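# Nest the open wooden boxes upright, largest on table

## Task

Put every open wooden box inside the next larger one so that they form a single nested stack. Each box must rest flat with its opening facing up, even if it started on its side or upside down. The largest box must stand upright directly on the table. The stack must stay that way without the robot supporting it. When finished, the grippers must release and the arms must move away.

## Robot and tools

Robot: two arms, left_arm and right_arm, mounted on opposite sides of a table and facing each other. Each has six joints (waist, shoulder, elbow, wrist pitch, wrist yaw, wrist roll) and a parallel gripper.

World frame: all reported hand positions share one frame. Its origin is the table centre, +z is up, and the table surface is at z = +0.020 m. left_arm's base is on the +y side and right_arm's is on the -y side. The names left and right do not correspond to image sides. Printed hand positions can be somewhat wrong, especially with the arm stretched out. On the gripper, the fingers point along its +x axis and close along its y axis. end_effector_position is the point between the pads, roughly 3 to 4 cm short of the fingertips.

Tool execute_actions, argument actions (a list holding at most one item), plus optional pictures (true/false). Three forms:
- LOOK: {"actions": []} moves nothing, returns the state and camera pictures.
- ACT: {"actions": [{"rows": [...], "steps": N}]} with N from 4 to 15 (default 15). Each control step lasts 1/30 s. Row k is used on step k; if rows run out, the last row is repeated.
- WAIT: {"actions": [{"steps": N}]} with N up to 300 and no rows; it sends nothing and returns after N steps counted from the previous result, with thinking time included.
A refused call does nothing to the robot.

Every row is one flat list of 14 numbers covering both arms, always all 14 even when one arm stays still: left_arm's six joint angles then its gripper opening, then right_arm's six joint angles then its opening. Joint values are absolute target angles in radians, in the same order and convention as the Joint positions line, not offsets. Stated ranges per arm: waist -3.054 to 3.054, shoulder 0.000 to 3.142, elbow 0.000 to 2.356, wrist pitch -1.571 to 1.571, wrist yaw -1.571 to 1.571, wrist roll -3.142 to 3.142. True ends may differ by about 0.010 rad. A target more than 0.010 rad outside a range, and beyond the joint's current angle, gets the call refused; targets just past the real end are clipped there, and the result may report "joint sent to its limit" (possibly about an earlier action). Opening is a number from -1 to 1: +1 fully open, empty fingers touch near -0.80, values below that add nothing. Closing fully takes at least about 0.5 s.

Motion limits: each step, the joint target is kept within a lead of the measured angle (0.211 rad for waist, shoulder, elbow; 0.213 wrist pitch; 0.267 wrist yaw; 0.228 wrist roll), and if the targets would move the hand more than 70 mm from where it is, all are pulled back proportionally. So distant goals need several calls. Friction can leave joints short of the goal, especially at long reach, and tiny changes may not register; check Joint positions after each move. Between calls the arms keep heading to the last row sent until they settle or a step is HELD.

Results: the state line gives, per arm, hand position (m), orientation quaternion (w,x,y,z), and linear/angular velocities. Joint positions and Joint velocities list each arm's six joints then the finger-pad gap in metres (0.088 fully open). grip_measured is the measured opening on the command scale; it can be about 1 mm off per gripper, and reads up to about 0.061 narrower when squeezing a rigid object. To hold something, command about 0.07 below grip_measured; a smaller margin grips more gently. Parts thinner than about 3 mm receive reduced force. grip_effort_n is the motor effort (negative closes, positive opens), capped near 83 N; it stays nonzero at rest and reads high while fingers move or hit a stop, so it is not proof of a grasp. "joint command not followed" means a clearance check altered or blocked some joint targets; HELD marks steps where your row was not sent. Each result is captured 4 steps before the action's end, and those steps run while you reply.

zoom_image: camera (cam_high, cam_low, cam_left_wrist, cam_right_wrist) and region [x0, y0, x1, y1] in pixels of that camera's latest 504x504 image, origin top-left, at most 504 by 504. It gives an enlarged view. Camera calibrations (K, distortion, T_world_to_cam) are provided and may be off by a couple of degrees and millimetres; wrist camera poses derive from joint readings.

finished_scene: argument scene, the current scene number. Replying without any tool call ends everything.

Cautions: do not push or drop anything off the table. Avoid arm-to-arm collisions or pressing the arms together. Contact torque reaching a joint's load limit (waist 17.6, shoulder 21.8, elbow 21.7, wrist pitch 5.74, wrist yaw 5.72, wrist roll 5.36 N m, held weight included) stops that arm for 10 s. Holding loads heats motors; warnings appear from 50 °C and at 95 °C the arm is frozen, possibly losing power and going limp. Avoid drops, slips, slams and hard shoves; move smoothly. Held objects may occasionally be tugged and loose ones nudged. The simulation keeps running while you think, so be concise. Finish with the grippers opened and arms withdrawn.

Each tool is called after "Request:" as name(argument=value, ...) on one line, values as JSON.

## Session

Request:
execute_actions(actions=[])

Scene clock: 0.00 s of 4500.00 s.
left_arm: end_effector_position=(+0.3084, +0.1314, +0.3288) grip_measured=+0.846 grip_effort_n=n/a end_effector_quat_wxyz=(+0.886, +0.199, +0.401, -0.120) end_effector_velocity=(-0.003, +0.000, +0.001) end_effector_angular_velocity=(+0.002, -0.002, +0.009) | right_arm: end_effector_position=(+0.2621, -0.0637, +0.1420) grip_measured=+0.838 grip_effort_n=n/a end_effector_quat_wxyz=(+0.464, +0.646, +0.606, +0.012) end_effector_velocity=(-0.002, -0.002, -0.004) end_effector_angular_velocity=(-0.018, -0.001, +0.024)
Joint positions: left_arm=[ 0.628  2.467  1.991 -0.905  0.223 -0.225  0.08 ] | right_arm=[-0.301  2.113  0.842  0.607 -0.111  2.588  0.08 ]
Joint velocities: left_arm=[-0.002 -0.007 -0.002 -0.007 -0.007 -0.007 -0.   ] | right_arm=[-0.002  0.002 -0.002 -0.007 -0.022 -0.022 -0.   ]
Motor temperatures (°C, as the motors report them): left_arm=[24 23 26 23 26 25] | right_arm=[27 25 27 26 25 25]
Heat: left arm: hottest elbow 26 °C (+0.0 °C/min); right arm: hottest waist 27 °C (+0.0 °C/min).

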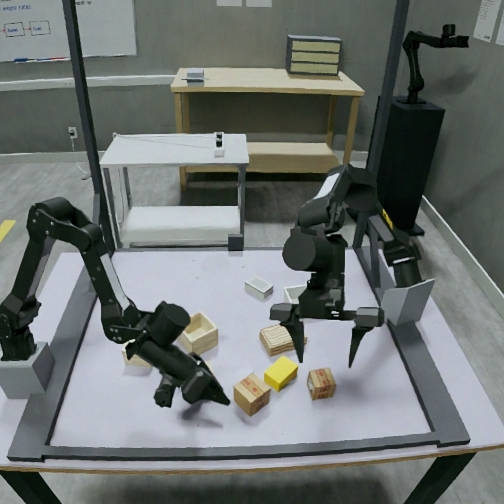

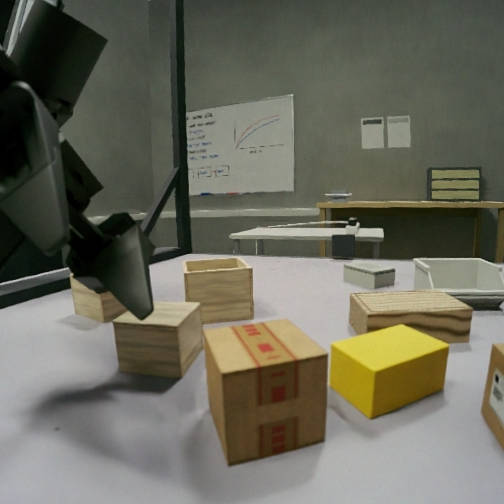

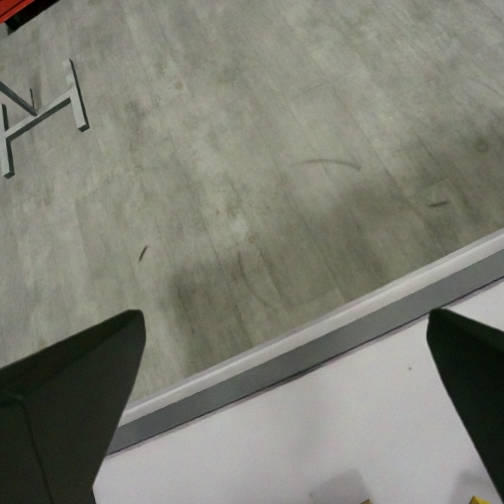

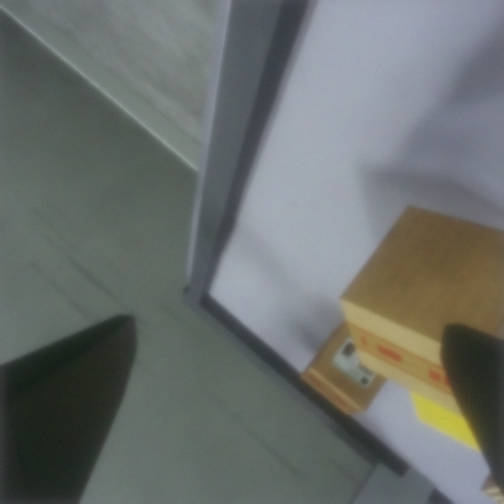

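Request:
execute_actions(actions=[{"rows":[[0,1.5,1.0,0,0,0,1, 0,1.5,1.0,0,0,0,1]],"steps":15}])

Request:
execute_actions(actions=[{"steps":90}], pictures=true)

Scene clock: 0.70 s of 4500.00 s.
left_arm: end_effector_position=(+0.2125, +0.0361, +0.2975) grip_measured=+0.998 grip_effort_n=18.4 end_effector_quat_wxyz=(+0.856, +0.407, +0.233, -0.217) end_effector_velocity=(-0.372, -0.225, -0.069) end_effector_angular_velocity=(+0.234, -0.351, -1.257) | right_arm: end_effector_position=(+0.1429, -0.0423, +0.2066) grip_measured=+0.990 grip_effort_n=24.0 end_effector_quat_wxyz=(+0.574, +0.499, +0.626, +0.169) end_effector_velocity=(-0.255, -0.172, +0.083) end_effector_angular_velocity=(-0.810, -0.964, +0.600)
Joint positions: left_arm=[ 0.328  2.178  1.66  -0.567  0.031 -0.037  0.088] | right_arm=[-0.064  1.848  0.952  0.272 -0.029  2.259  0.087]
Joint velocities: left_arm=[-0.716 -0.945 -0.921  0.828  0.007  0.315  0.002] | right_arm=[ 0.574 -0.969  0.002 -1.575  0.359 -0.93   0.003]
Motor temperatures (°C, as the motors report them): left_arm=[24 24 27 24 26 25] | right_arm=[27 25 27 26 25 25]
Heat: left arm: hottest elbow 27 °C (+0.0 °C/min); right arm: hottest waist 27 °C (+0.0 °C/min).
Steps of this call (steps 1 to 10: nothing new was sent; steps 11 to 21: the first 11 steps of this action). Readings (joint positions):
11: left_arm=[0.624 2.454 1.973 -0.879 0.201 -0.203] | right_arm=[-0.297 2.105 0.848 0.591 -0.103 2.573]
12: left_arm=[0.609 2.431 1.935 -0.842 0.155 -0.165] | right_arm=[-0.283 2.093 0.856 0.555 -0.087 2.544]
14: left_arm=[0.558 2.381 1.865 -0.780 0.108 -0.115] | right_arm=[-0.237 2.055 0.878 0.508 -0.071 2.491]
18: left_arm=[0.419 2.267 1.747 -0.649 0.060 -0.059] | right_arm=[-0.133 1.949 0.932 0.403 -0.044 2.372]
21: the state above

Scene clock: 3.70 s of 4500.00 s.
left_arm: end_effector_position=(-0.0043, +0.0083, +0.2903) grip_measured=+1.000 grip_effort_n=15.1 end_effector_quat_wxyz=(+0.794, +0.418, -0.004, -0.442) end_effector_velocity=(+0.000, +0.002, -0.001) end_effector_angular_velocity=(-0.018, +0.023, +0.021) | right_arm: end_effector_position=(+0.0857, -0.0773, +0.3130) grip_measured=+0.998 grip_effort_n=18.4 end_effector_quat_wxyz=(+0.690, -0.278, +0.066, +0.666) end_effector_velocity=(-0.000, -0.003, -0.007) end_effector_angular_velocity=(-0.033, -0.010, +0.018)
Joint positions: left_arm=[-0.003  1.511  1.007 -0.002  0.001 -0.003  0.088] | right_arm=[-0.003  1.502  0.995  0.001 -0.     0.002  0.088]
Joint velocities: left_arm=[-0.002 -0.002 -0.002 -0.007 -0.007 -0.037  0.   ] | right_arm=[-0.002  0.002 -0.002 -0.022 -0.022 -0.022 -0.   ]
Motor temperatures (°C, as the motors report them): left_arm=[25 24 27 24 26 25] | right_arm=[27 26 28 26 25 25]
Heat: left arm: hottest elbow 27 °C (+0.0 °C/min); right arm: hottest elbow 28 °C (+0.0 °C/min).
Kept back: nothing.
Steps of this call (steps 1 to 4: the last 4 steps of your previous action; steps 5 to 75: the robot went on to your last target; steps 76 to 90: nothing new was sent). Readings (joint positions):
1: left_arm=[0.307 2.146 1.630 -0.539 0.022 -0.030] | right_arm=[-0.047 1.816 0.952 0.219 -0.025 2.214]
2: left_arm=[0.288 2.115 1.600 -0.508 0.014 -0.028] | right_arm=[-0.032 1.784 0.952 0.165 -0.024 2.165]
4: left_arm=[0.258 2.053 1.548 -0.440 -0.002 -0.028] | right_arm=[-0.005 1.722 0.952 0.083 -0.025 2.069]
8: left_arm=[0.214 1.924 1.455 -0.303 -0.033 -0.034] | right_arm=[0.039 1.622 0.952 0.019 -0.035 1.870]
90: the state above
All arms were judged still, so your last target was given up. Only a new action makes them travel on or press farther. Fingers that are still opening or closing keep moving.
camera_calibration (this result's frames):
cam_left_wrist: T_world_to_cam=[[-0.668137, -0.259774, -0.697216, 0.217965], [0.167352, 0.86059, -0.481017, 0.166997], [0.724973, -0.438066, -0.531518, 0.23552], [0, 0, 0, 1]] pos_world=[-0.0530626, 0.0160788, 0.35748]
cam_right_wrist: T_world_to_cam=[[0.943935, 0.0715233, 0.32229, -0.161914], [0.277613, -0.70028, -0.657677, 0.159207], [0.178654, 0.710276, -0.680875, 0.334964], [0, 0, 0, 1]] pos_world=[0.0487955, -0.114847, 0.384958]

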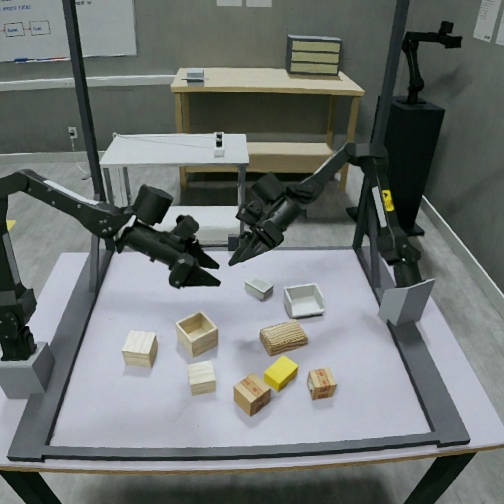

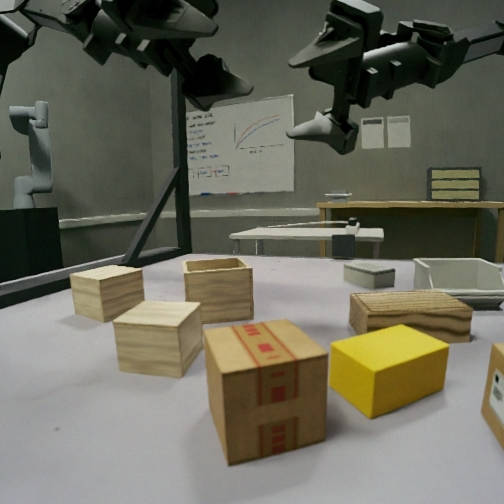

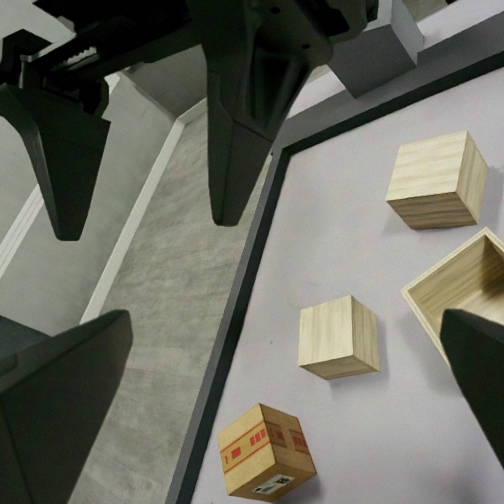

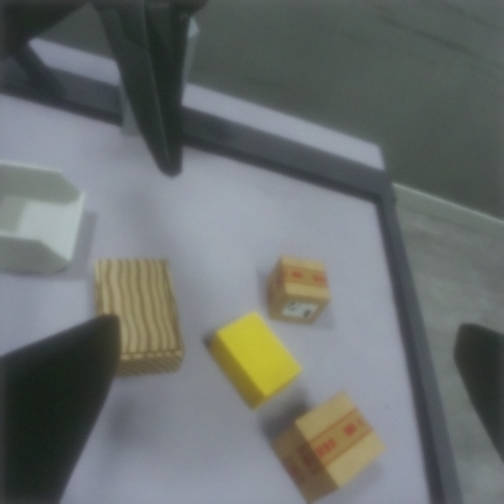

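Request:
zoom_image(camera="cam_high", region=[100, 290, 340, 430])

Request:
zoom_image(camera="cam_low", region=[50, 240, 290, 400])

Region (100, 290, 340, 430) of cam_high's 504x504 image, scaled by 2.100, with more detail than that image has; it fills the top 294 rows of this view, and the rest is white.

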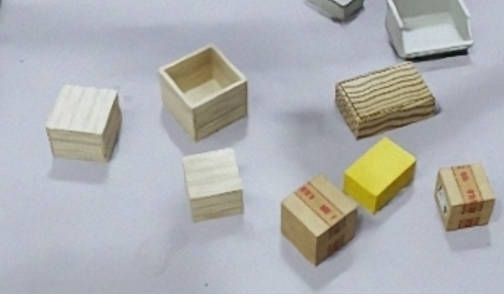

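Region (50, 240, 290, 400) of cam_low's 504x504 image, scaled by 2.100, with more detail than that image has.

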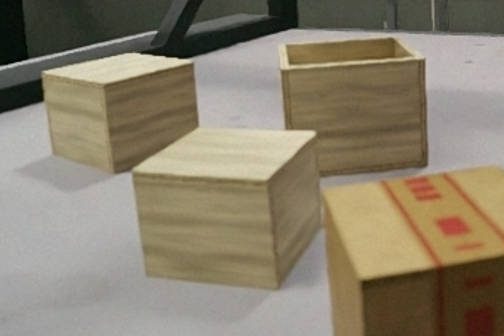

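Request:
execute_actions(actions=[{"rows":[[0,1.0,0.5,0,0,0,1, 0.097,1.531,0.927,-0.937,-0.299,-1.35,1]],"steps":15}])

Request:
execute_actions(actions=[{"steps":45}], pictures=true)

Scene clock: 7.83 s of 4500.00 s.
left_arm: end_effector_position=(-0.0238, +0.1214, +0.2667) grip_measured=+1.000 grip_effort_n=15.1 end_effector_quat_wxyz=(+0.794, +0.418, -0.005, -0.442) end_effector_velocity=(+0.000, +0.128, -0.052) end_effector_angular_velocity=(+0.010, +0.001, -0.008) | right_arm: end_effector_position=(+0.0470, -0.1660, +0.2012) grip_measured=+0.998 grip_effort_n=17.9 end_effector_quat_wxyz=(+0.411, -0.542, +0.119, +0.724) end_effector_velocity=(+0.062, -0.283, -0.174) end_effector_angular_velocity=(-1.376, -0.784, +1.007)
Joint positions: left_arm=[-0.003  1.061  0.56  -0.003  0.001 -0.003  0.088] | right_arm=[ 0.091  1.522  0.943 -0.451 -0.273 -0.489  0.088]
Joint velocities: left_arm=[-0.002 -0.515 -0.525  0.007  0.007  0.007  0.   ] | right_arm=[ 0.017  0.022 -0.061 -1.443 -0.168 -1.546 -0.   ]
Motor temperatures (°C, as the motors report them): left_arm=[25 25 27 24 26 25] | right_arm=[27 26 28 27 25 25]
Heat: left arm: hottest elbow 27 °C (+7.7 °C/min); right arm: hottest elbow 28 °C (+7.7 °C/min).
Steps of this call (steps 1 to 90: nothing new was sent; then 0.77 s passed at rest; steps 91 to 101: the first 11 steps of this action). Readings (joint positions):
91: left_arm=[-0.003 1.493 0.985 0.011 0.001 -0.003] | right_arm=[-0.002 1.502 0.995 -0.012 -0.015 -0.019]
92: left_arm=[-0.003 1.455 0.941 0.009 0.001 -0.003] | right_arm=[0.005 1.502 0.995 -0.044 -0.058 -0.057]
94: left_arm=[-0.003 1.353 0.837 -0.005 0.001 -0.003] | right_arm=[0.035 1.504 0.986 -0.115 -0.137 -0.133]
98: left_arm=[-0.003 1.158 0.651 -0.001 0.001 -0.003] | right_arm=[0.082 1.516 0.955 -0.302 -0.243 -0.331]
101: the state above

Scene clock: 9.33 s of 4500.00 s.
left_arm: end_effector_position=(-0.0238, +0.1342, +0.2618) grip_measured=+1.000 grip_effort_n=15.6 end_effector_quat_wxyz=(+0.794, +0.417, -0.005, -0.442) end_effector_velocity=(+0.003, +0.003, +0.001) end_effector_angular_velocity=(-0.018, +0.002, +0.029) | right_arm: end_effector_position=(+0.0659, -0.2646, +0.1733) grip_measured=+0.998 grip_effort_n=17.4 end_effector_quat_wxyz=(+0.033, -0.707, +0.019, +0.706) end_effector_velocity=(+0.000, -0.002, -0.001) end_effector_angular_velocity=(-0.012, +0.005, +0.002)
Joint positions: left_arm=[-0.003  1.007  0.507 -0.003  0.001 -0.003  0.088] | right_arm=[ 0.093  1.523  0.936 -0.935 -0.294 -1.348  0.088]
Joint velocities: left_arm=[ 0.002 -0.002 -0.002 -0.007 -0.022 -0.022  0.   ] | right_arm=[-0.002  0.002 -0.002 -0.007 -0.007 -0.007 -0.   ]
Motor temperatures (°C, as the motors report them): left_arm=[25 25 27 24 26 25] | right_arm=[27 26 28 27 25 25]
Heat: left arm: hottest elbow 27 °C (+6.4 °C/min); right arm: hottest elbow 28 °C (+6.4 °C/min).
Kept back: nothing.
Steps of this call (steps 1 to 4: the last 4 steps of your previous action; steps 5 to 45: the robot went on to your last target). Readings (joint positions):
1: left_arm=[-0.003 1.047 0.545 -0.003 0.001 -0.003] | right_arm=[0.092 1.523 0.941 -0.500 -0.278 -0.542]
2: left_arm=[-0.003 1.037 0.535 -0.003 0.001 -0.003] | right_arm=[0.092 1.523 0.941 -0.549 -0.281 -0.594]
4: left_arm=[-0.003 1.024 0.522 -0.003 0.001 -0.003] | right_arm=[0.092 1.523 0.941 -0.646 -0.287 -0.700]
8: left_arm=[-0.003 1.013 0.512 -0.003 0.001 -0.003] | right_arm=[0.093 1.523 0.939 -0.831 -0.292 -0.911]
45: the state above
All arms were judged still, so your last target was given up. Only a new action makes them travel on or press farther. Fingers that are still opening or closing keep moving.
camera_calibration (this result's frames):
cam_left_wrist: T_world_to_cam=[[-0.668113, -0.259905, -0.697191, 0.217765], [0.169758, 0.859051, -0.482922, 0.0489185], [0.724436, -0.441, -0.529822, 0.289549], [0, 0, 0, 1]] pos_world=[-0.0725723, 0.142266, 0.328857]
cam_right_wrist: T_world_to_cam=[[0.0319703, 0.999467, 0.00660164, 0.275503], [0.957557, -0.0325214, 0.286403, -0.090059], [0.286465, -0.00283494, -0.958086, 0.228683], [0, 0, 0, 1]] pos_world=[0.0119191, -0.277636, 0.243073]

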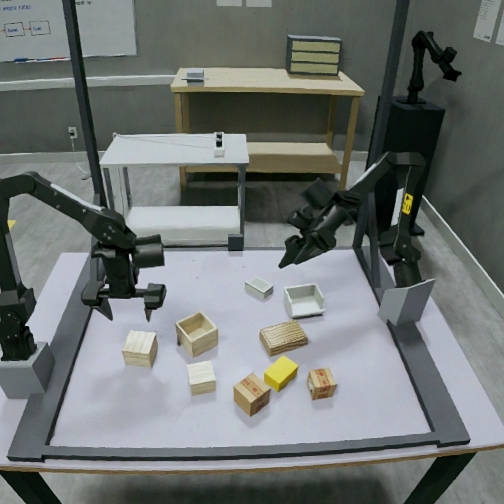

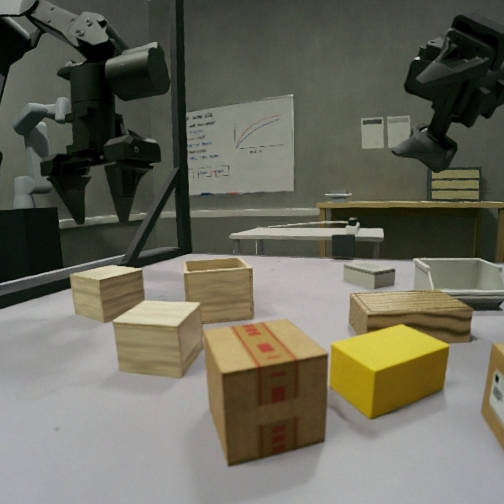

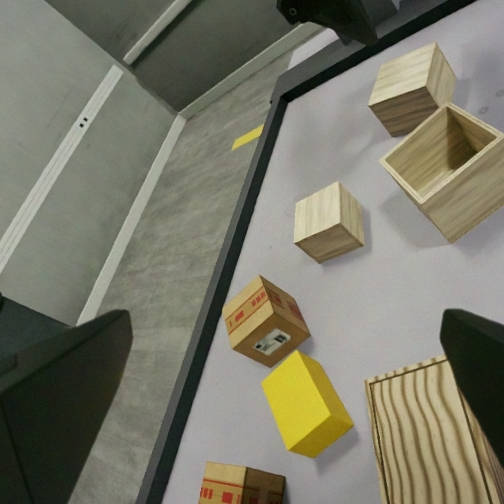

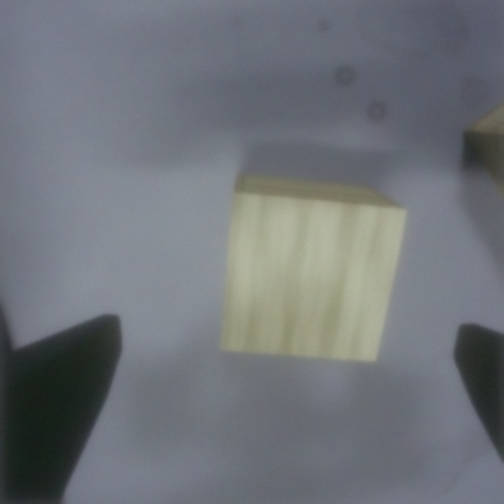

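Request:
execute_actions(actions=[{"rows":[[0,1.0,0.5,0,0,0,1, 0.15,1.60,0.90,-0.83,-0.297,-1.26,1],[0,1.0,0.5,0,0,0,1, 0.15,1.60,0.90,-0.83,-0.297,-1.26,1],[0,1.0,0.5,0,0,0,1, 0.15,1.60,0.90,-0.83,-0.297,-1.26,1],[0,1.0,0.5,0,0,0,1, 0.15,1.60,0.90,-0.83,-0.297,-1.26,1],[0,1.0,0.5,0,0,0,1, 0.15,1.60,0.90,-0.83,-0.297,-1.26,1],[0,1.0,0.5,0,0,0,1, 0.16,1.66,0.86,-0.72,-0.297,-1.26,1],[0,1.0,0.5,0,0,0,1, 0.17,1.72,0.83,-0.62,-0.296,-1.26,1],[0,1.0,0.5,0,0,0,1, 0.18,1.78,0.79,-0.52,-0.295,-1.26,1],[0,1.0,0.5,0,0,0,1, 0.185,1.831,0.76,-0.443,-0.295,-1.26,1]],"steps":15}])

Request:
execute_actions(actions=[{"steps":20}], pictures=true)

Scene clock: 10.33 s of 4500.00 s.
left_arm: end_effector_position=(-0.0238, +0.1342, +0.2618) grip_measured=+1.000 grip_effort_n=15.6 end_effector_quat_wxyz=(+0.794, +0.417, -0.005, -0.442) end_effector_velocity=(-0.000, +0.002, -0.000) end_effector_angular_velocity=(-0.013, +0.012, +0.013) | right_arm: end_effector_position=(+0.0671, -0.2522, +0.0943) grip_measured=+0.998 grip_effort_n=17.9 end_effector_quat_wxyz=(+0.030, -0.707, +0.027, +0.706) end_effector_velocity=(+0.102, -0.124, -0.368) end_effector_angular_velocity=(-0.517, -0.117, -0.048)
Joint positions: left_arm=[-0.003  1.007  0.507 -0.003  0.001 -0.003  0.088] | right_arm=[ 0.169  1.743  0.825 -0.597 -0.294 -1.266  0.088]
Joint velocities: left_arm=[-0.002 -0.007 -0.002 -0.007 -0.007 -0.022  0.   ] | right_arm=[ 0.144  0.979 -0.696  1.165  0.007  0.037 -0.   ]
Motor temperatures (°C, as the motors report them): left_arm=[25 25 27 25 26 25] | right_arm=[27 26 28 27 25 25]
Heat: left arm: hottest elbow 27 °C (+5.8 °C/min); right arm: hottest elbow 28 °C (+5.8 °C/min).
Steps of this call (steps 1 to 19: nothing new was sent; steps 20 to 30: the first 11 steps of this action). Readings (joint positions):
20: left_arm=[-0.003 1.007 0.507 -0.003 0.001 -0.003] | right_arm=[0.097 1.529 0.934 -0.927 -0.294 -1.337]
21: left_arm=[-0.003 1.007 0.507 -0.003 0.001 -0.003] | right_arm=[0.107 1.538 0.931 -0.899 -0.294 -1.318]
23: left_arm=[-0.003 1.007 0.507 -0.003 0.001 -0.003] | right_arm=[0.128 1.566 0.925 -0.865 -0.294 -1.293]
27: left_arm=[-0.003 1.007 0.507 -0.003 0.001 -0.003] | right_arm=[0.151 1.631 0.885 -0.738 -0.294 -1.272]
30: the state above

Scene clock: 11.00 s of 4500.00 s.
left_arm: end_effector_position=(-0.0238, +0.1342, +0.2618) grip_measured=+1.000 grip_effort_n=15.1 end_effector_quat_wxyz=(+0.794, +0.417, -0.005, -0.442) end_effector_velocity=(-0.001, -0.002, +0.003) end_effector_angular_velocity=(-0.014, -0.002, -0.003) | right_arm: end_effector_position=(+0.0721, -0.2515, +0.0660) grip_measured=+0.998 grip_effort_n=17.4 end_effector_quat_wxyz=(+0.030, -0.706, +0.017, +0.708) end_effector_velocity=(+0.002, -0.005, +0.001) end_effector_angular_velocity=(-0.020, +0.002, +0.009)
Joint positions: left_arm=[-0.003  1.007  0.507 -0.003  0.001 -0.003  0.088] | right_arm=[ 0.182  1.82   0.77  -0.446 -0.294 -1.262  0.088]
Joint velocities: left_arm=[-0.002 -0.002  0.002  0.007 -0.007 -0.007  0.   ] | right_arm=[-0.007 -0.002 -0.002 -0.022 -0.007 -0.022 -0.   ]
Motor temperatures (°C, as the motors report them): left_arm=[25 25 27 25 26 25] | right_arm=[27 26 28 27 25 25]
Heat: left arm: hottest elbow 27 °C (+5.5 °C/min); right arm: hottest elbow 28 °C (+5.5 °C/min).
Kept back: nothing.
Steps of this call (steps 1 to 4: the last 4 steps of your previous action; steps 5 to 20: the robot went on to your last target). Readings (joint positions):
1: left_arm=[-0.003 1.007 0.507 -0.003 0.001 -0.003] | right_arm=[0.173 1.771 0.804 -0.561 -0.294 -1.265]
2: left_arm=[-0.003 1.007 0.507 -0.003 0.001 -0.003] | right_arm=[0.176 1.791 0.788 -0.534 -0.294 -1.265]
4: left_arm=[-0.003 1.007 0.507 -0.003 0.001 -0.003] | right_arm=[0.179 1.808 0.773 -0.496 -0.294 -1.264]
8: left_arm=[-0.003 1.007 0.507 -0.003 0.001 -0.003] | right_arm=[0.180 1.814 0.772 -0.458 -0.294 -1.263]
20: the state above
camera_calibration (this result's frames):
cam_left_wrist: T_world_to_cam=[[-0.668113, -0.259905, -0.697191, 0.217765], [0.169758, 0.859051, -0.482922, 0.0489185], [0.724436, -0.441, -0.529822, 0.289549], [0, 0, 0, 1]] pos_world=[-0.0725723, 0.142266, 0.328857]
cam_right_wrist: T_world_to_cam=[[0.0256619, 0.99966, 0.00471603, 0.263573], [0.959201, -0.0259514, 0.281533, -0.0629585], [0.281559, -0.00270104, -0.95954, 0.124631], [0, 0, 0, 1]] pos_world=[0.0185351, -0.26478, 0.13607]

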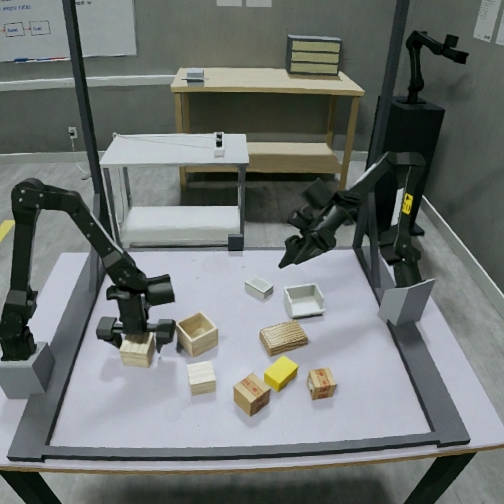

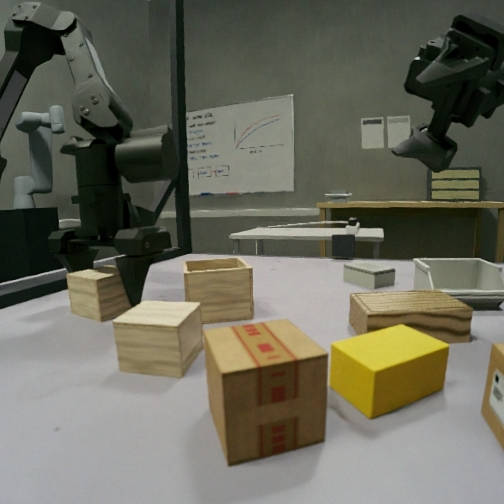

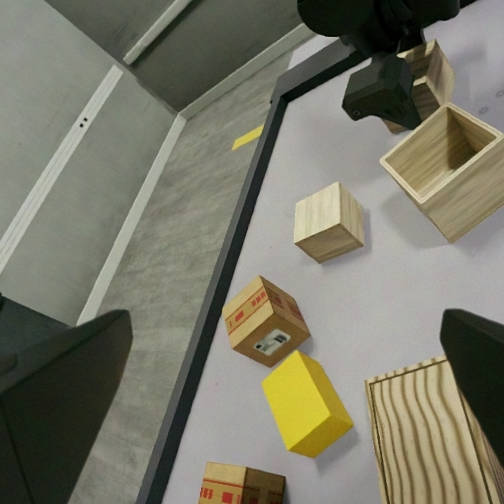

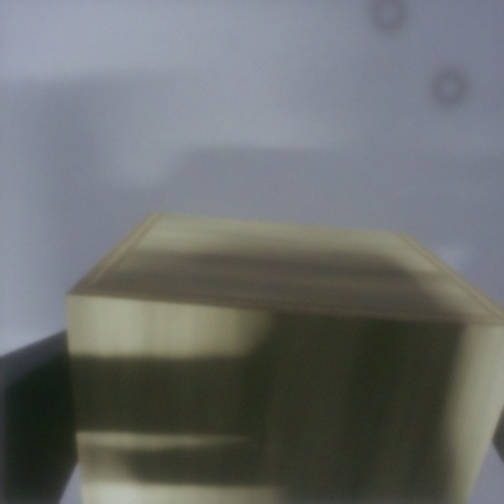

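Request:
execute_actions(actions=[{"rows":[[0,1.0,0.5,0,0,0,1, 0.185,1.831,0.76,-0.443,-0.295,-1.26,0.2]],"steps":15}])

Scene clock: 11.43 s of 4500.00 s.
left_arm: end_effector_position=(-0.0238, +0.1342, +0.2618) grip_measured=+1.000 grip_effort_n=15.1 end_effector_quat_wxyz=(+0.794, +0.417, -0.006, -0.442) end_effector_velocity=(-0.000, +0.002, -0.000) end_effector_angular_velocity=(-0.004, +0.002, +0.007) | right_arm: end_effector_position=(+0.0721, -0.2516, +0.0659) grip_measured=+0.551 grip_effort_n=-83.5 end_effector_quat_wxyz=(+0.030, -0.705, +0.017, +0.708) end_effector_velocity=(-0.000, -0.002, +0.000) end_effector_angular_velocity=(-0.008, +0.006, -0.012)
Joint positions: left_arm=[-0.003  1.007  0.507 -0.002  0.001 -0.003  0.088] | right_arm=[ 0.182  1.82   0.77  -0.445 -0.294 -1.262  0.066]
Joint velocities: left_arm=[-0.002 -0.007 -0.002 -0.007 -0.007 -0.007  0.   ] | right_arm=[-0.002 -0.002 -0.002 -0.007 -0.007  0.007 -0.   ]
Motor temperatures (°C, as the motors report them): left_arm=[25 25 27 25 26 25] | right_arm=[27 26 28 27 25 25]
Heat: left arm: hottest elbow 27 °C (+5.2 °C/min); right arm: hottest elbow 28 °C (+5.2 °C/min).
Steps of this call (steps 1 to 2: the robot went on to your last target; steps 3 to 13: the first 11 steps of this action). Readings (joint positions):
3: left_arm=[-0.003 1.007 0.507 -0.002 0.001 -0.003] | right_arm=[0.182 1.820 0.770 -0.445 -0.294 -1.262]
4: left_arm=[-0.003 1.007 0.507 -0.002 0.001 -0.003] | right_arm=[0.182 1.820 0.770 -0.445 -0.294 -1.262]
6: left_arm=[-0.003 1.007 0.507 -0.002 0.001 -0.003] | right_arm=[0.182 1.820 0.770 -0.445 -0.294 -1.262]
10: left_arm=[-0.003 1.007 0.507 -0.002 0.001 -0.003] | right_arm=[0.182 1.820 0.770 -0.444 -0.294 -1.262]
13: the state above

Request:
execute_actions(actions=[{"rows":[[0,1.0,0.5,0,0,0,1, 0.12,1.52,0.95,-0.96,-0.295,-1.26,0.2]],"steps":15}])

Request:
execute_actions(actions=[{"rows":[[0,1.0,0.5,0,0,0,1, 0.633,2.2,2.1,-1.07,-0.246,0,0.2]],"steps":15}])

Request:
execute_actions(actions=[{"steps":40}], pictures=true)

Scene clock: 13.80 s of 4500.00 s.
left_arm: end_effector_position=(-0.0238, +0.1342, +0.2618) grip_measured=+1.000 grip_effort_n=15.1 end_effector_quat_wxyz=(+0.794, +0.417, -0.006, -0.442) end_effector_velocity=(-0.001, +0.001, -0.005) end_effector_angular_velocity=(+0.014, +0.023, -0.005) | right_arm: end_effector_position=(+0.0559, -0.2522, +0.1711) grip_measured=+0.551 grip_effort_n=-83.5 end_effector_quat_wxyz=(+0.063, -0.702, +0.017, +0.710) end_effector_velocity=(+0.022, -0.161, +0.027) end_effector_angular_velocity=(-0.603, -0.087, -0.196)
Joint positions: left_arm=[-0.003  1.007  0.507 -0.002  0.001 -0.003  0.088] | right_arm=[ 0.125  1.535  0.947 -0.876 -0.294 -1.262  0.066]
Joint velocities: left_arm=[-0.002  0.002 -0.002 -0.007  0.022 -0.007  0.   ] | right_arm=[-0.017 -0.159 -0.002 -0.799 -0.022 -0.007 -0.   ]
Motor temperatures (°C, as the motors report them): left_arm=[25 25 27 25 26 25] | right_arm=[27 27 28 27 25 25]
Heat: left arm: hottest elbow 27 °C (+4.3 °C/min); right arm: hottest elbow 28 °C (+4.3 °C/min).
Steps of this call (steps 1 to 4: the last 4 steps of your previous action; steps 5 to 15: the robot went on to your last target; steps 16 to 60: nothing new was sent; steps 61 to 71: the first 11 steps of this action). Readings (joint positions):
61: left_arm=[-0.003 1.007 0.507 -0.002 0.001 -0.003] | right_arm=[0.180 1.810 0.778 -0.461 -0.294 -1.262]
62: left_arm=[-0.003 1.007 0.507 -0.002 0.001 -0.003] | right_arm=[0.173 1.793 0.793 -0.509 -0.294 -1.262]
64: left_arm=[-0.003 1.007 0.507 -0.002 0.001 -0.003] | right_arm=[0.156 1.730 0.831 -0.580 -0.294 -1.262]
68: left_arm=[-0.003 1.007 0.507 -0.002 0.001 -0.003] | right_arm=[0.130 1.581 0.924 -0.756 -0.294 -1.262]
71: the state above

Scene clock: 14.30 s of 4500.00 s.
left_arm: end_effector_position=(-0.0238, +0.1342, +0.2618) grip_measured=+1.000 grip_effort_n=15.6 end_effector_quat_wxyz=(+0.794, +0.417, -0.006, -0.442) end_effector_velocity=(-0.000, +0.001, -0.002) end_effector_angular_velocity=(+0.011, -0.006, +0.002) | right_arm: end_effector_position=(-0.0728, -0.2420, +0.1106) grip_measured=+0.551 grip_effort_n=-83.5 end_effector_quat_wxyz=(+0.040, -0.747, +0.153, +0.646) end_effector_velocity=(-0.385, +0.086, -0.244) end_effector_angular_velocity=(-0.024, -0.223, -0.656)
Joint positions: left_arm=[-0.003  1.007  0.507 -0.002  0.001 -0.003  0.088] | right_arm=[ 0.554  1.982  1.413 -1.062 -0.256 -0.732  0.066]
Joint velocities: left_arm=[-0.007 -0.002 -0.002 -0.007 -0.007  0.007  0.   ] | right_arm=[ 0.891  1.346  1.438 -0.007 -0.022  1.56  -0.   ]
Motor temperatures (°C, as the motors report them): left_arm=[25 25 27 25 26 25] | right_arm=[27 27 28 27 25 25]
Heat: left arm: hottest elbow 27 °C (+4.2 °C/min); right arm: hottest elbow 28 °C (+4.2 °C/min).
Steps of this call (steps 1 to 4: the last 4 steps of your previous action; steps 5 to 15: the first 11 steps of this action). Readings (joint positions):
5: left_arm=[-0.003 1.007 0.507 -0.002 0.001 -0.003] | right_arm=[0.134 1.550 0.963 -0.960 -0.282 -1.230]
6: left_arm=[-0.003 1.007 0.507 -0.002 0.001 -0.003] | right_arm=[0.172 1.589 1.008 -1.006 -0.271 -1.173]
8: left_arm=[-0.003 1.007 0.507 -0.002 0.001 -0.003] | right_arm=[0.269 1.689 1.105 -1.015 -0.266 -1.068]
12: left_arm=[-0.003 1.007 0.507 -0.002 0.001 -0.003] | right_arm=[0.445 1.857 1.280 -1.048 -0.258 -0.880]
15: the state above

Scene clock: 15.63 s of 4500.00 s.
left_arm: end_effector_position=(-0.0238, +0.1342, +0.2618) grip_measured=+1.000 grip_effort_n=15.1 end_effector_quat_wxyz=(+0.794, +0.417, -0.006, -0.442) end_effector_velocity=(-0.000, +0.002, -0.003) end_effector_angular_velocity=(+0.018, -0.004, +0.008) | right_arm: end_effector_position=(-0.2153, -0.1404, +0.1801) grip_measured=+0.551 grip_effort_n=-83.5 end_effector_quat_wxyz=(+0.309, -0.575, +0.249, +0.715) end_effector_velocity=(-0.001, +0.001, +0.001) end_effector_angular_velocity=(+0.005, +0.006, +0.022)
Joint positions: left_arm=[-0.003  1.007  0.507 -0.002  0.001 -0.003  0.088] | right_arm=[ 0.63   2.186  2.088 -1.069 -0.25  -0.002  0.066]
Joint velocities: left_arm=[-0.007 -0.002  0.002 -0.022 -0.007  0.007  0.   ] | right_arm=[-0.002 -0.002 -0.002  0.007 -0.007 -0.022 -0.   ]
Motor temperatures (°C, as the motors report them): left_arm=[25 25 27 25 26 25] | right_arm=[27 27 29 27 25 25]
Heat: left arm: hottest elbow 27 °C (+3.8 °C/min); right arm: hottest elbow 29 °C (+7.7 °C/min).
Kept back: nothing.
Steps of this call (steps 1 to 4: the last 4 steps of your previous action; steps 5 to 40: the robot went on to your last target). Readings (joint positions):
1: left_arm=[-0.003 1.007 0.507 -0.002 0.001 -0.003] | right_arm=[0.580 2.028 1.461 -1.062 -0.256 -0.679]
2: left_arm=[-0.003 1.007 0.507 -0.002 0.001 -0.003] | right_arm=[0.600 2.070 1.509 -1.062 -0.256 -0.627]
4: left_arm=[-0.003 1.007 0.507 -0.002 0.001 -0.003] | right_arm=[0.623 2.135 1.596 -1.064 -0.254 -0.522]
8: left_arm=[-0.003 1.007 0.507 -0.002 0.001 -0.003] | right_arm=[0.630 2.184 1.765 -1.069 -0.250 -0.311]
40: the state above
camera_calibration (this result's frames):
cam_left_wrist: T_world_to_cam=[[-0.66811, -0.259919, -0.697188, 0.217769], [0.170025, 0.858879, -0.483134, 0.0490818], [0.724376, -0.441326, -0.529633, 0.289569], [0, 0, 0, 1]] pos_world=[-0.0726085, 0.142242, 0.328905]
cam_right_wrist: T_world_to_cam=[[0.698317, 0.715763, -0.00607654, 0.266237], [0.714163, -0.696134, 0.0732785, 0.074065], [0.04822, -0.0555113, -0.997293, 0.264501], [0, 0, 0, 1]] pos_world=[-0.251567, -0.124321, 0.259975]

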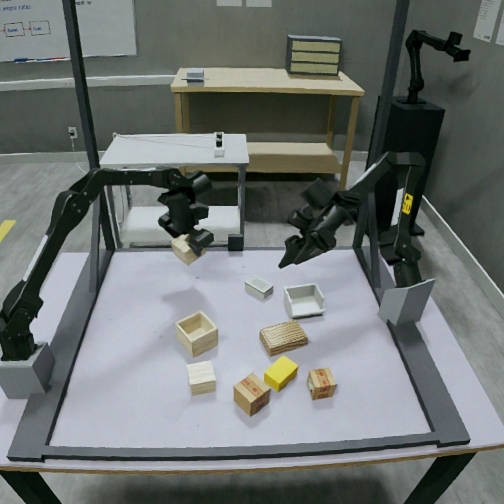

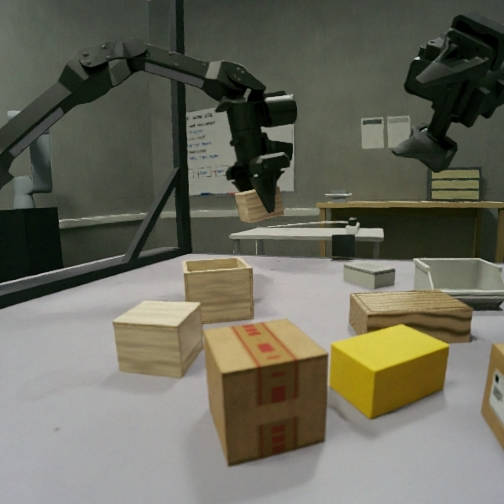

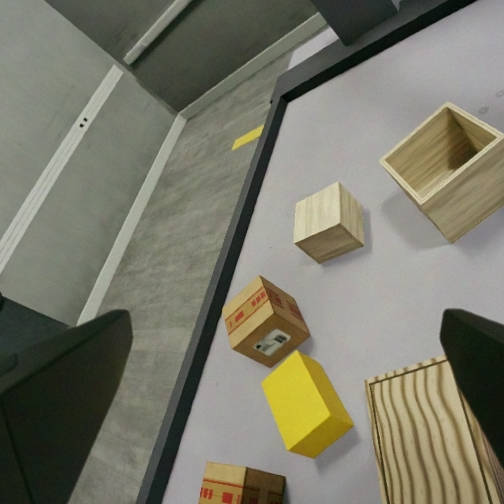

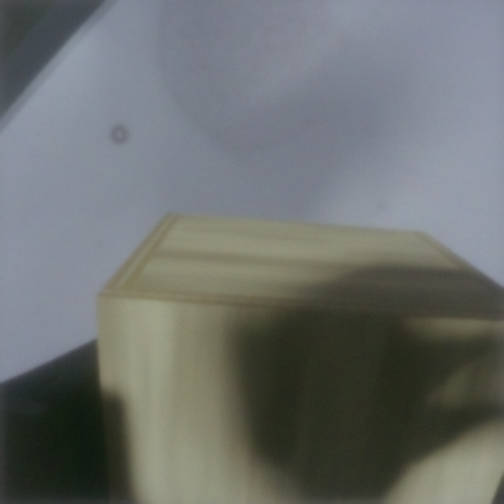

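Request:
execute_actions(actions=[{"rows":[[0,1.0,0.5,0,0,0,1, 0.633,2.29,2.16,-1.04,-0.246,0,0.2],[0,1.0,0.5,0,0,0,1, 0.633,2.29,2.16,-1.04,-0.246,0,0.2],[0,1.0,0.5,0,0,0,1, 0.633,2.29,2.16,-1.04,-0.246,0,0.2],[0,1.0,0.5,0,0,0,1, 0.633,2.38,2.21,-1.0,-0.246,0,0.2],[0,1.0,0.5,0,0,0,1, 0.633,2.38,2.21,-1.0,-0.246,0,0.2],[0,1.0,0.5,0,0,0,1, 0.633,2.38,2.21,-1.0,-0.246,0,0.2],[0,1.0,0.5,0,0,0,1, 0.633,2.47,2.27,-0.97,-0.246,0,0.2],[0,1.0,0.5,0,0,0,1, 0.633,2.47,2.27,-0.97,-0.246,0,0.2],[0,1.0,0.5,0,0,0,1, 0.633,2.47,2.27,-0.97,-0.246,0,0.2],[0,1.0,0.5,0,0,0,1, 0.633,2.53,2.31,-0.95,-0.246,0,0.2]],"steps":15}])

Request:
execute_actions(actions=[{"steps":15}], pictures=true)

Scene clock: 16.23 s of 4500.00 s.
left_arm: end_effector_position=(-0.0238, +0.1342, +0.2618) grip_measured=+1.000 grip_effort_n=15.6 end_effector_quat_wxyz=(+0.794, +0.417, -0.006, -0.442) end_effector_velocity=(-0.000, -0.000, +0.001) end_effector_angular_velocity=(-0.011, -0.001, +0.001) | right_arm: end_effector_position=(-0.2259, -0.0998, +0.1063) grip_measured=+0.551 grip_effort_n=-83.5 end_effector_quat_wxyz=(+0.308, -0.576, +0.250, +0.715) end_effector_velocity=(+0.004, +0.102, -0.275) end_effector_angular_velocity=(-0.052, -0.037, -0.009)
Joint positions: left_arm=[-0.003  1.007  0.507 -0.002  0.001 -0.003  0.088] | right_arm=[ 0.63   2.439  2.25  -0.98  -0.25  -0.002  0.066]
Joint velocities: left_arm=[-0.002 -0.002 -0.002  0.007 -0.007 -0.007  0.   ] | right_arm=[-0.002  0.779  0.369  0.344 -0.007 -0.007 -0.   ]
Motor temperatures (°C, as the motors report them): left_arm=[25 25 27 25 26 25] | right_arm=[27 27 29 27 25 25]
Heat: left arm: hottest elbow 27 °C (+3.7 °C/min); right arm: hottest elbow 29 °C (+7.4 °C/min).
Steps of this call (steps 1 to 7: the robot went on to your last target; steps 8 to 18: the first 11 steps of this action). Readings (joint positions):
8: left_arm=[-0.003 1.007 0.507 -0.002 0.001 -0.003] | right_arm=[0.630 2.195 2.094 -1.072 -0.250 -0.002]
9: left_arm=[-0.003 1.007 0.507 -0.002 0.001 -0.003] | right_arm=[0.630 2.208 2.111 -1.064 -0.250 -0.002]
11: left_arm=[-0.003 1.007 0.507 -0.002 0.001 -0.003] | right_arm=[0.630 2.245 2.141 -1.046 -0.250 -0.002]
15: left_arm=[-0.003 1.007 0.507 -0.002 0.001 -0.003] | right_arm=[0.630 2.353 2.209 -1.005 -0.250 -0.002]
18: the state above

Scene clock: 16.73 s of 4500.00 s.
left_arm: end_effector_position=(-0.0238, +0.1342, +0.2618) grip_measured=+1.000 grip_effort_n=15.1 end_effector_quat_wxyz=(+0.794, +0.417, -0.006, -0.442) end_effector_velocity=(+0.000, +0.002, -0.004) end_effector_angular_velocity=(+0.017, +0.003, -0.001) | right_arm: end_effector_position=(-0.2276, -0.0890, +0.0848) grip_measured=+0.551 grip_effort_n=-83.5 end_effector_quat_wxyz=(+0.310, -0.574, +0.248, +0.716) end_effector_velocity=(+0.006, -0.003, -0.017) end_effector_angular_velocity=(-0.052, -0.001, -0.002)
Joint positions: left_arm=[-0.003  1.007  0.507 -0.002  0.001 -0.003  0.088] | right_arm=[ 0.63   2.512  2.3   -0.952 -0.248 -0.002  0.066]
Joint velocities: left_arm=[-0.002 -0.002 -0.007 -0.007  0.007  0.007  0.   ] | right_arm=[-0.007  0.032 -0.002 -0.007 -0.037 -0.007 -0.   ]
Motor temperatures (°C, as the motors report them): left_arm=[25 25 27 25 26 25] | right_arm=[27 28 29 27 25 25]
Heat: left arm: hottest elbow 27 °C (+3.6 °C/min); right arm: hottest elbow 29 °C (+7.2 °C/min).
Kept back: nothing.
Steps of this call (steps 1 to 4: the last 4 steps of your previous action; steps 5 to 15: the robot went on to your last target). Readings (joint positions):
1: left_arm=[-0.003 1.007 0.507 -0.002 0.001 -0.003] | right_arm=[0.630 2.463 2.261 -0.969 -0.250 -0.002]
2: left_arm=[-0.003 1.007 0.507 -0.002 0.001 -0.003] | right_arm=[0.630 2.482 2.267 -0.965 -0.250 -0.002]
4: left_arm=[-0.003 1.007 0.507 -0.002 0.001 -0.003] | right_arm=[0.630 2.505 2.275 -0.964 -0.249 -0.002]
8: left_arm=[-0.003 1.007 0.507 -0.002 0.001 -0.003] | right_arm=[0.630 2.507 2.294 -0.953 -0.248 -0.002]
15: the state above
camera_calibration (this result's frames):
cam_left_wrist: T_world_to_cam=[[-0.66811, -0.259919, -0.697188, 0.217769], [0.170025, 0.858879, -0.483134, 0.0490818], [0.724376, -0.441326, -0.529633, 0.289569], [0, 0, 0, 1]] pos_world=[-0.0726085, 0.142242, 0.328905]
cam_right_wrist: T_world_to_cam=[[0.698152, 0.715941, -0.00364284, 0.237187], [0.714412, -0.69631, 0.0690447, 0.126074], [0.0468954, -0.0508062, -0.997607, 0.173024], [0, 0, 0, 1]] pos_world=[-0.263775, -0.0732342, 0.16477]

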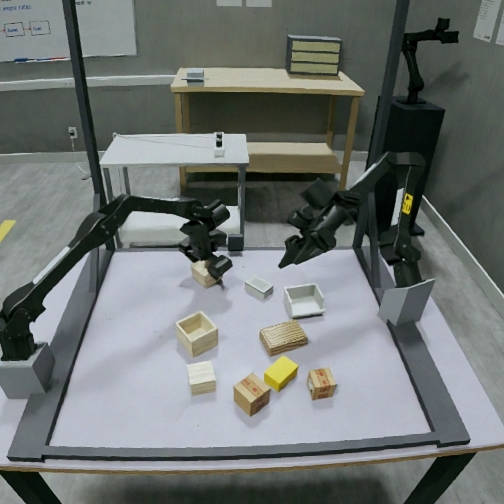

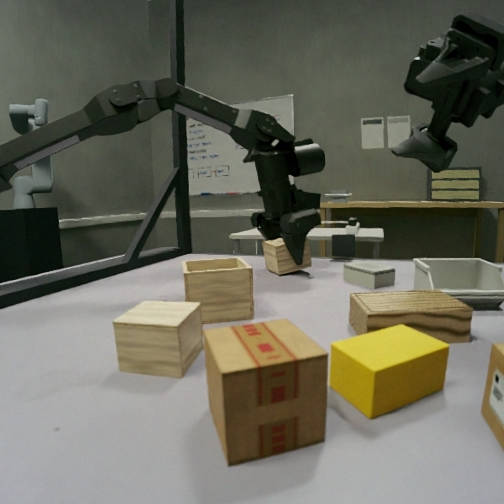

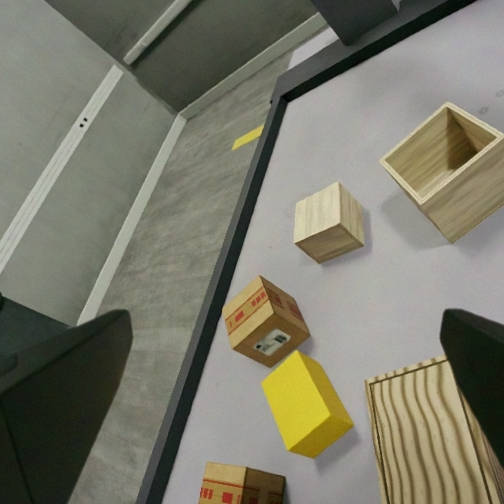

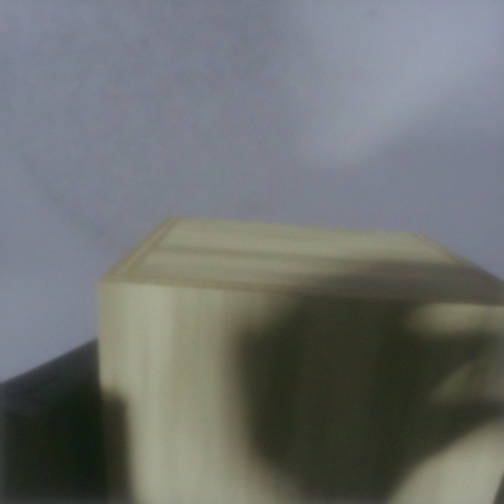

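Request:
execute_actions(actions=[{"rows":[[0,1.0,0.5,0,0,0,1, 0.633,2.565,2.32,-0.94,-0.246,0,0.2]],"steps":15}])

Request:
execute_actions(actions=[{"rows":[[0,1.0,0.5,0,0,0,1, 0.633,2.565,2.32,-0.94,-0.246,0,1]],"steps":15}])

Request:
execute_actions(actions=[{"rows":[[0,1.0,0.5,0,0,0,1, 0.633,2.2,2.1,-1.07,-0.246,0,1]],"steps":15}], pictures=true)

Scene clock: 17.23 s of 4500.00 s.
left_arm: end_effector_position=(-0.0238, +0.1342, +0.2618) grip_measured=+1.000 grip_effort_n=15.1 end_effector_quat_wxyz=(+0.794, +0.417, -0.006, -0.442) end_effector_velocity=(+0.001, +0.002, -0.001) end_effector_angular_velocity=(-0.001, +0.003, +0.010) | right_arm: end_effector_position=(-0.2283, -0.0857, +0.0789) grip_measured=+0.551 grip_effort_n=-83.5 end_effector_quat_wxyz=(+0.310, -0.573, +0.247, +0.717) end_effector_velocity=(+0.004, -0.004, -0.003) end_effector_angular_velocity=(-0.023, -0.013, +0.000)
Joint positions: left_arm=[-0.003  1.007  0.507 -0.002  0.001 -0.003  0.088] | right_arm=[ 0.63   2.533  2.316 -0.943 -0.247 -0.002  0.066]
Joint velocities: left_arm=[-0.002 -0.002 -0.002 -0.007 -0.007 -0.007  0.   ] | right_arm=[-0.002  0.002 -0.002 -0.022 -0.007 -0.007 -0.   ]
Motor temperatures (°C, as the motors report them): left_arm=[25 25 28 25 26 25] | right_arm=[27 28 29 27 25 25]
Heat: left arm: hottest elbow 28 °C (+7.0 °C/min); right arm: hottest elbow 29 °C (+7.0 °C/min).
Steps of this call (steps 1 to 4: the robot went on to your last target; steps 5 to 15: the first 11 steps of this action). Readings (joint positions):
5: left_arm=[-0.003 1.007 0.507 -0.002 0.001 -0.003] | right_arm=[0.630 2.517 2.301 -0.952 -0.248 -0.002]
6: left_arm=[-0.003 1.007 0.507 -0.002 0.001 -0.003] | right_arm=[0.630 2.521 2.305 -0.948 -0.248 -0.002]
8: left_arm=[-0.003 1.007 0.507 -0.002 0.001 -0.003] | right_arm=[0.630 2.530 2.311 -0.944 -0.248 -0.002]
12: left_arm=[-0.003 1.007 0.507 -0.002 0.001 -0.003] | right_arm=[0.630 2.532 2.315 -0.943 -0.247 -0.002]
15: the state above

Scene clock: 17.73 s of 4500.00 s.
left_arm: end_effector_position=(-0.0238, +0.1342, +0.2618) grip_measured=+1.000 grip_effort_n=15.1 end_effector_quat_wxyz=(+0.794, +0.417, -0.006, -0.442) end_effector_velocity=(+0.005, +0.006, -0.003) end_effector_angular_velocity=(+0.016, -0.012, +0.028) | right_arm: end_effector_position=(-0.2258, -0.0855, +0.0705) grip_measured=+0.963 grip_effort_n=18.4 end_effector_quat_wxyz=(+0.310, -0.577, +0.250, +0.713) end_effector_velocity=(-0.002, -0.008, -0.001) end_effector_angular_velocity=(-0.040, +0.011, +0.012)
Joint positions: left_arm=[-0.003  1.007  0.507 -0.002  0.001 -0.003  0.088] | right_arm=[ 0.63   2.55   2.317 -0.94  -0.247 -0.002  0.086]
Joint velocities: left_arm=[-0.002 -0.002 -0.007 -0.022 -0.022  0.007  0.   ] | right_arm=[ 0.002 -0.002 -0.002 -0.022 -0.037 -0.007  0.015]
Motor temperatures (°C, as the motors report them): left_arm=[25 25 28 25 26 25] | right_arm=[27 28 29 27 25 25]
Heat: left arm: hottest elbow 28 °C (+6.8 °C/min); right arm: hottest elbow 29 °C (+6.8 °C/min).
Steps of this call (steps 1 to 4: the last 4 steps of your previous action; steps 5 to 15: the first 11 steps of this action). Readings (joint positions):
5: left_arm=[-0.003 1.007 0.507 -0.002 0.001 -0.003] | right_arm=[0.630 2.533 2.316 -0.943 -0.247 -0.002]
6: left_arm=[-0.003 1.007 0.507 -0.002 0.001 -0.003] | right_arm=[0.630 2.533 2.316 -0.941 -0.247 -0.002]
8: left_arm=[-0.003 1.007 0.507 -0.002 0.001 -0.003] | right_arm=[0.630 2.538 2.317 -0.940 -0.247 -0.002]
12: left_arm=[-0.003 1.007 0.507 -0.002 0.001 -0.003] | right_arm=[0.630 2.549 2.317 -0.940 -0.247 -0.002]
15: the state above

Scene clock: 18.23 s of 4500.00 s.
left_arm: end_effector_position=(-0.0238, +0.1342, +0.2618) grip_measured=+1.000 grip_effort_n=15.6 end_effector_quat_wxyz=(+0.794, +0.417, -0.006, -0.442) end_effector_velocity=(-0.001, -0.001, -0.002) end_effector_angular_velocity=(-0.002, +0.010, -0.006) | right_arm: end_effector_position=(-0.2221, -0.1316, +0.1790) grip_measured=+0.997 grip_effort_n=18.4 end_effector_quat_wxyz=(+0.311, -0.567, +0.243, +0.723) end_effector_velocity=(-0.049, -0.037, +0.251) end_effector_angular_velocity=(+0.337, +0.289, +0.116)
Joint positions: left_arm=[-0.003  1.007  0.507 -0.002  0.001 -0.003  0.088] | right_arm=[ 0.63   2.217  2.132 -1.057 -0.247 -0.002  0.088]
Joint velocities: left_arm=[-0.002  0.002 -0.002  0.007  0.007 -0.007  0.   ] | right_arm=[-0.002 -0.53  -0.007 -0.066 -0.007 -0.007  0.   ]
Motor temperatures (°C, as the motors report them): left_arm=[25 25 28 25 26 25] | right_arm=[27 28 29 27 25 25]
Heat: left arm: hottest elbow 28 °C (+6.6 °C/min); right arm: hottest elbow 29 °C (+6.6 °C/min).
Steps of this call (steps 1 to 4: the last 4 steps of your previous action; steps 5 to 15: the first 11 steps of this action). Readings (joint positions):
5: left_arm=[-0.003 1.007 0.507 -0.002 0.001 -0.003] | right_arm=[0.630 2.533 2.298 -0.938 -0.247 -0.002]
6: left_arm=[-0.003 1.007 0.507 -0.002 0.001 -0.003] | right_arm=[0.630 2.500 2.250 -0.979 -0.247 -0.002]
8: left_arm=[-0.003 1.007 0.507 -0.002 0.001 -0.003] | right_arm=[0.630 2.426 2.173 -1.038 -0.247 -0.002]
12: left_arm=[-0.003 1.007 0.507 -0.002 0.001 -0.003] | right_arm=[0.630 2.293 2.133 -1.053 -0.247 -0.002]
15: the state above
camera_calibration (this result's frames):
cam_left_wrist: T_world_to_cam=[[-0.66811, -0.259919, -0.697188, 0.217769], [0.170025, 0.858879, -0.483134, 0.0490818], [0.724376, -0.441326, -0.529633, 0.289569], [0, 0, 0, 1]] pos_world=[-0.0726085, 0.142242, 0.328905]
cam_right_wrist: T_world_to_cam=[[0.694445, 0.719545, -0.00111567, 0.263407], [0.71875, -0.693603, 0.0480971, 0.0910067], [0.0338342, -0.0342026, -0.998842, 0.264122], [0, 0, 0, 1]] pos_world=[-0.257269, -0.117377, 0.259733]

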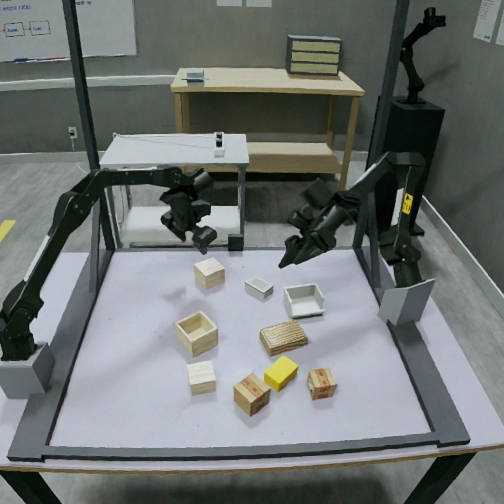

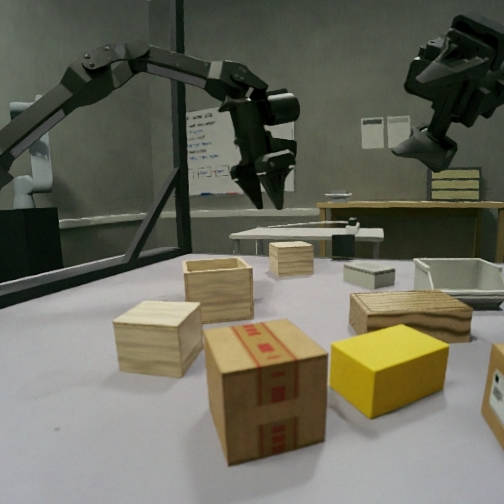

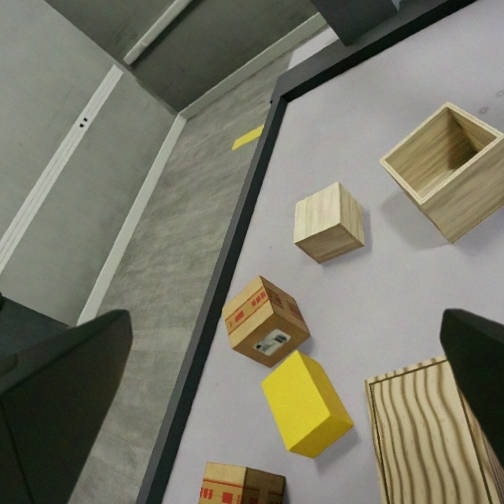

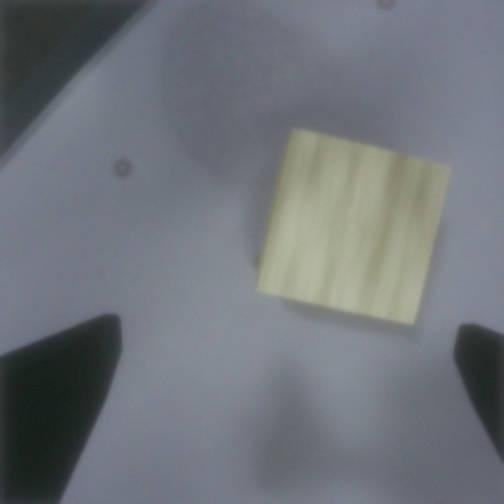

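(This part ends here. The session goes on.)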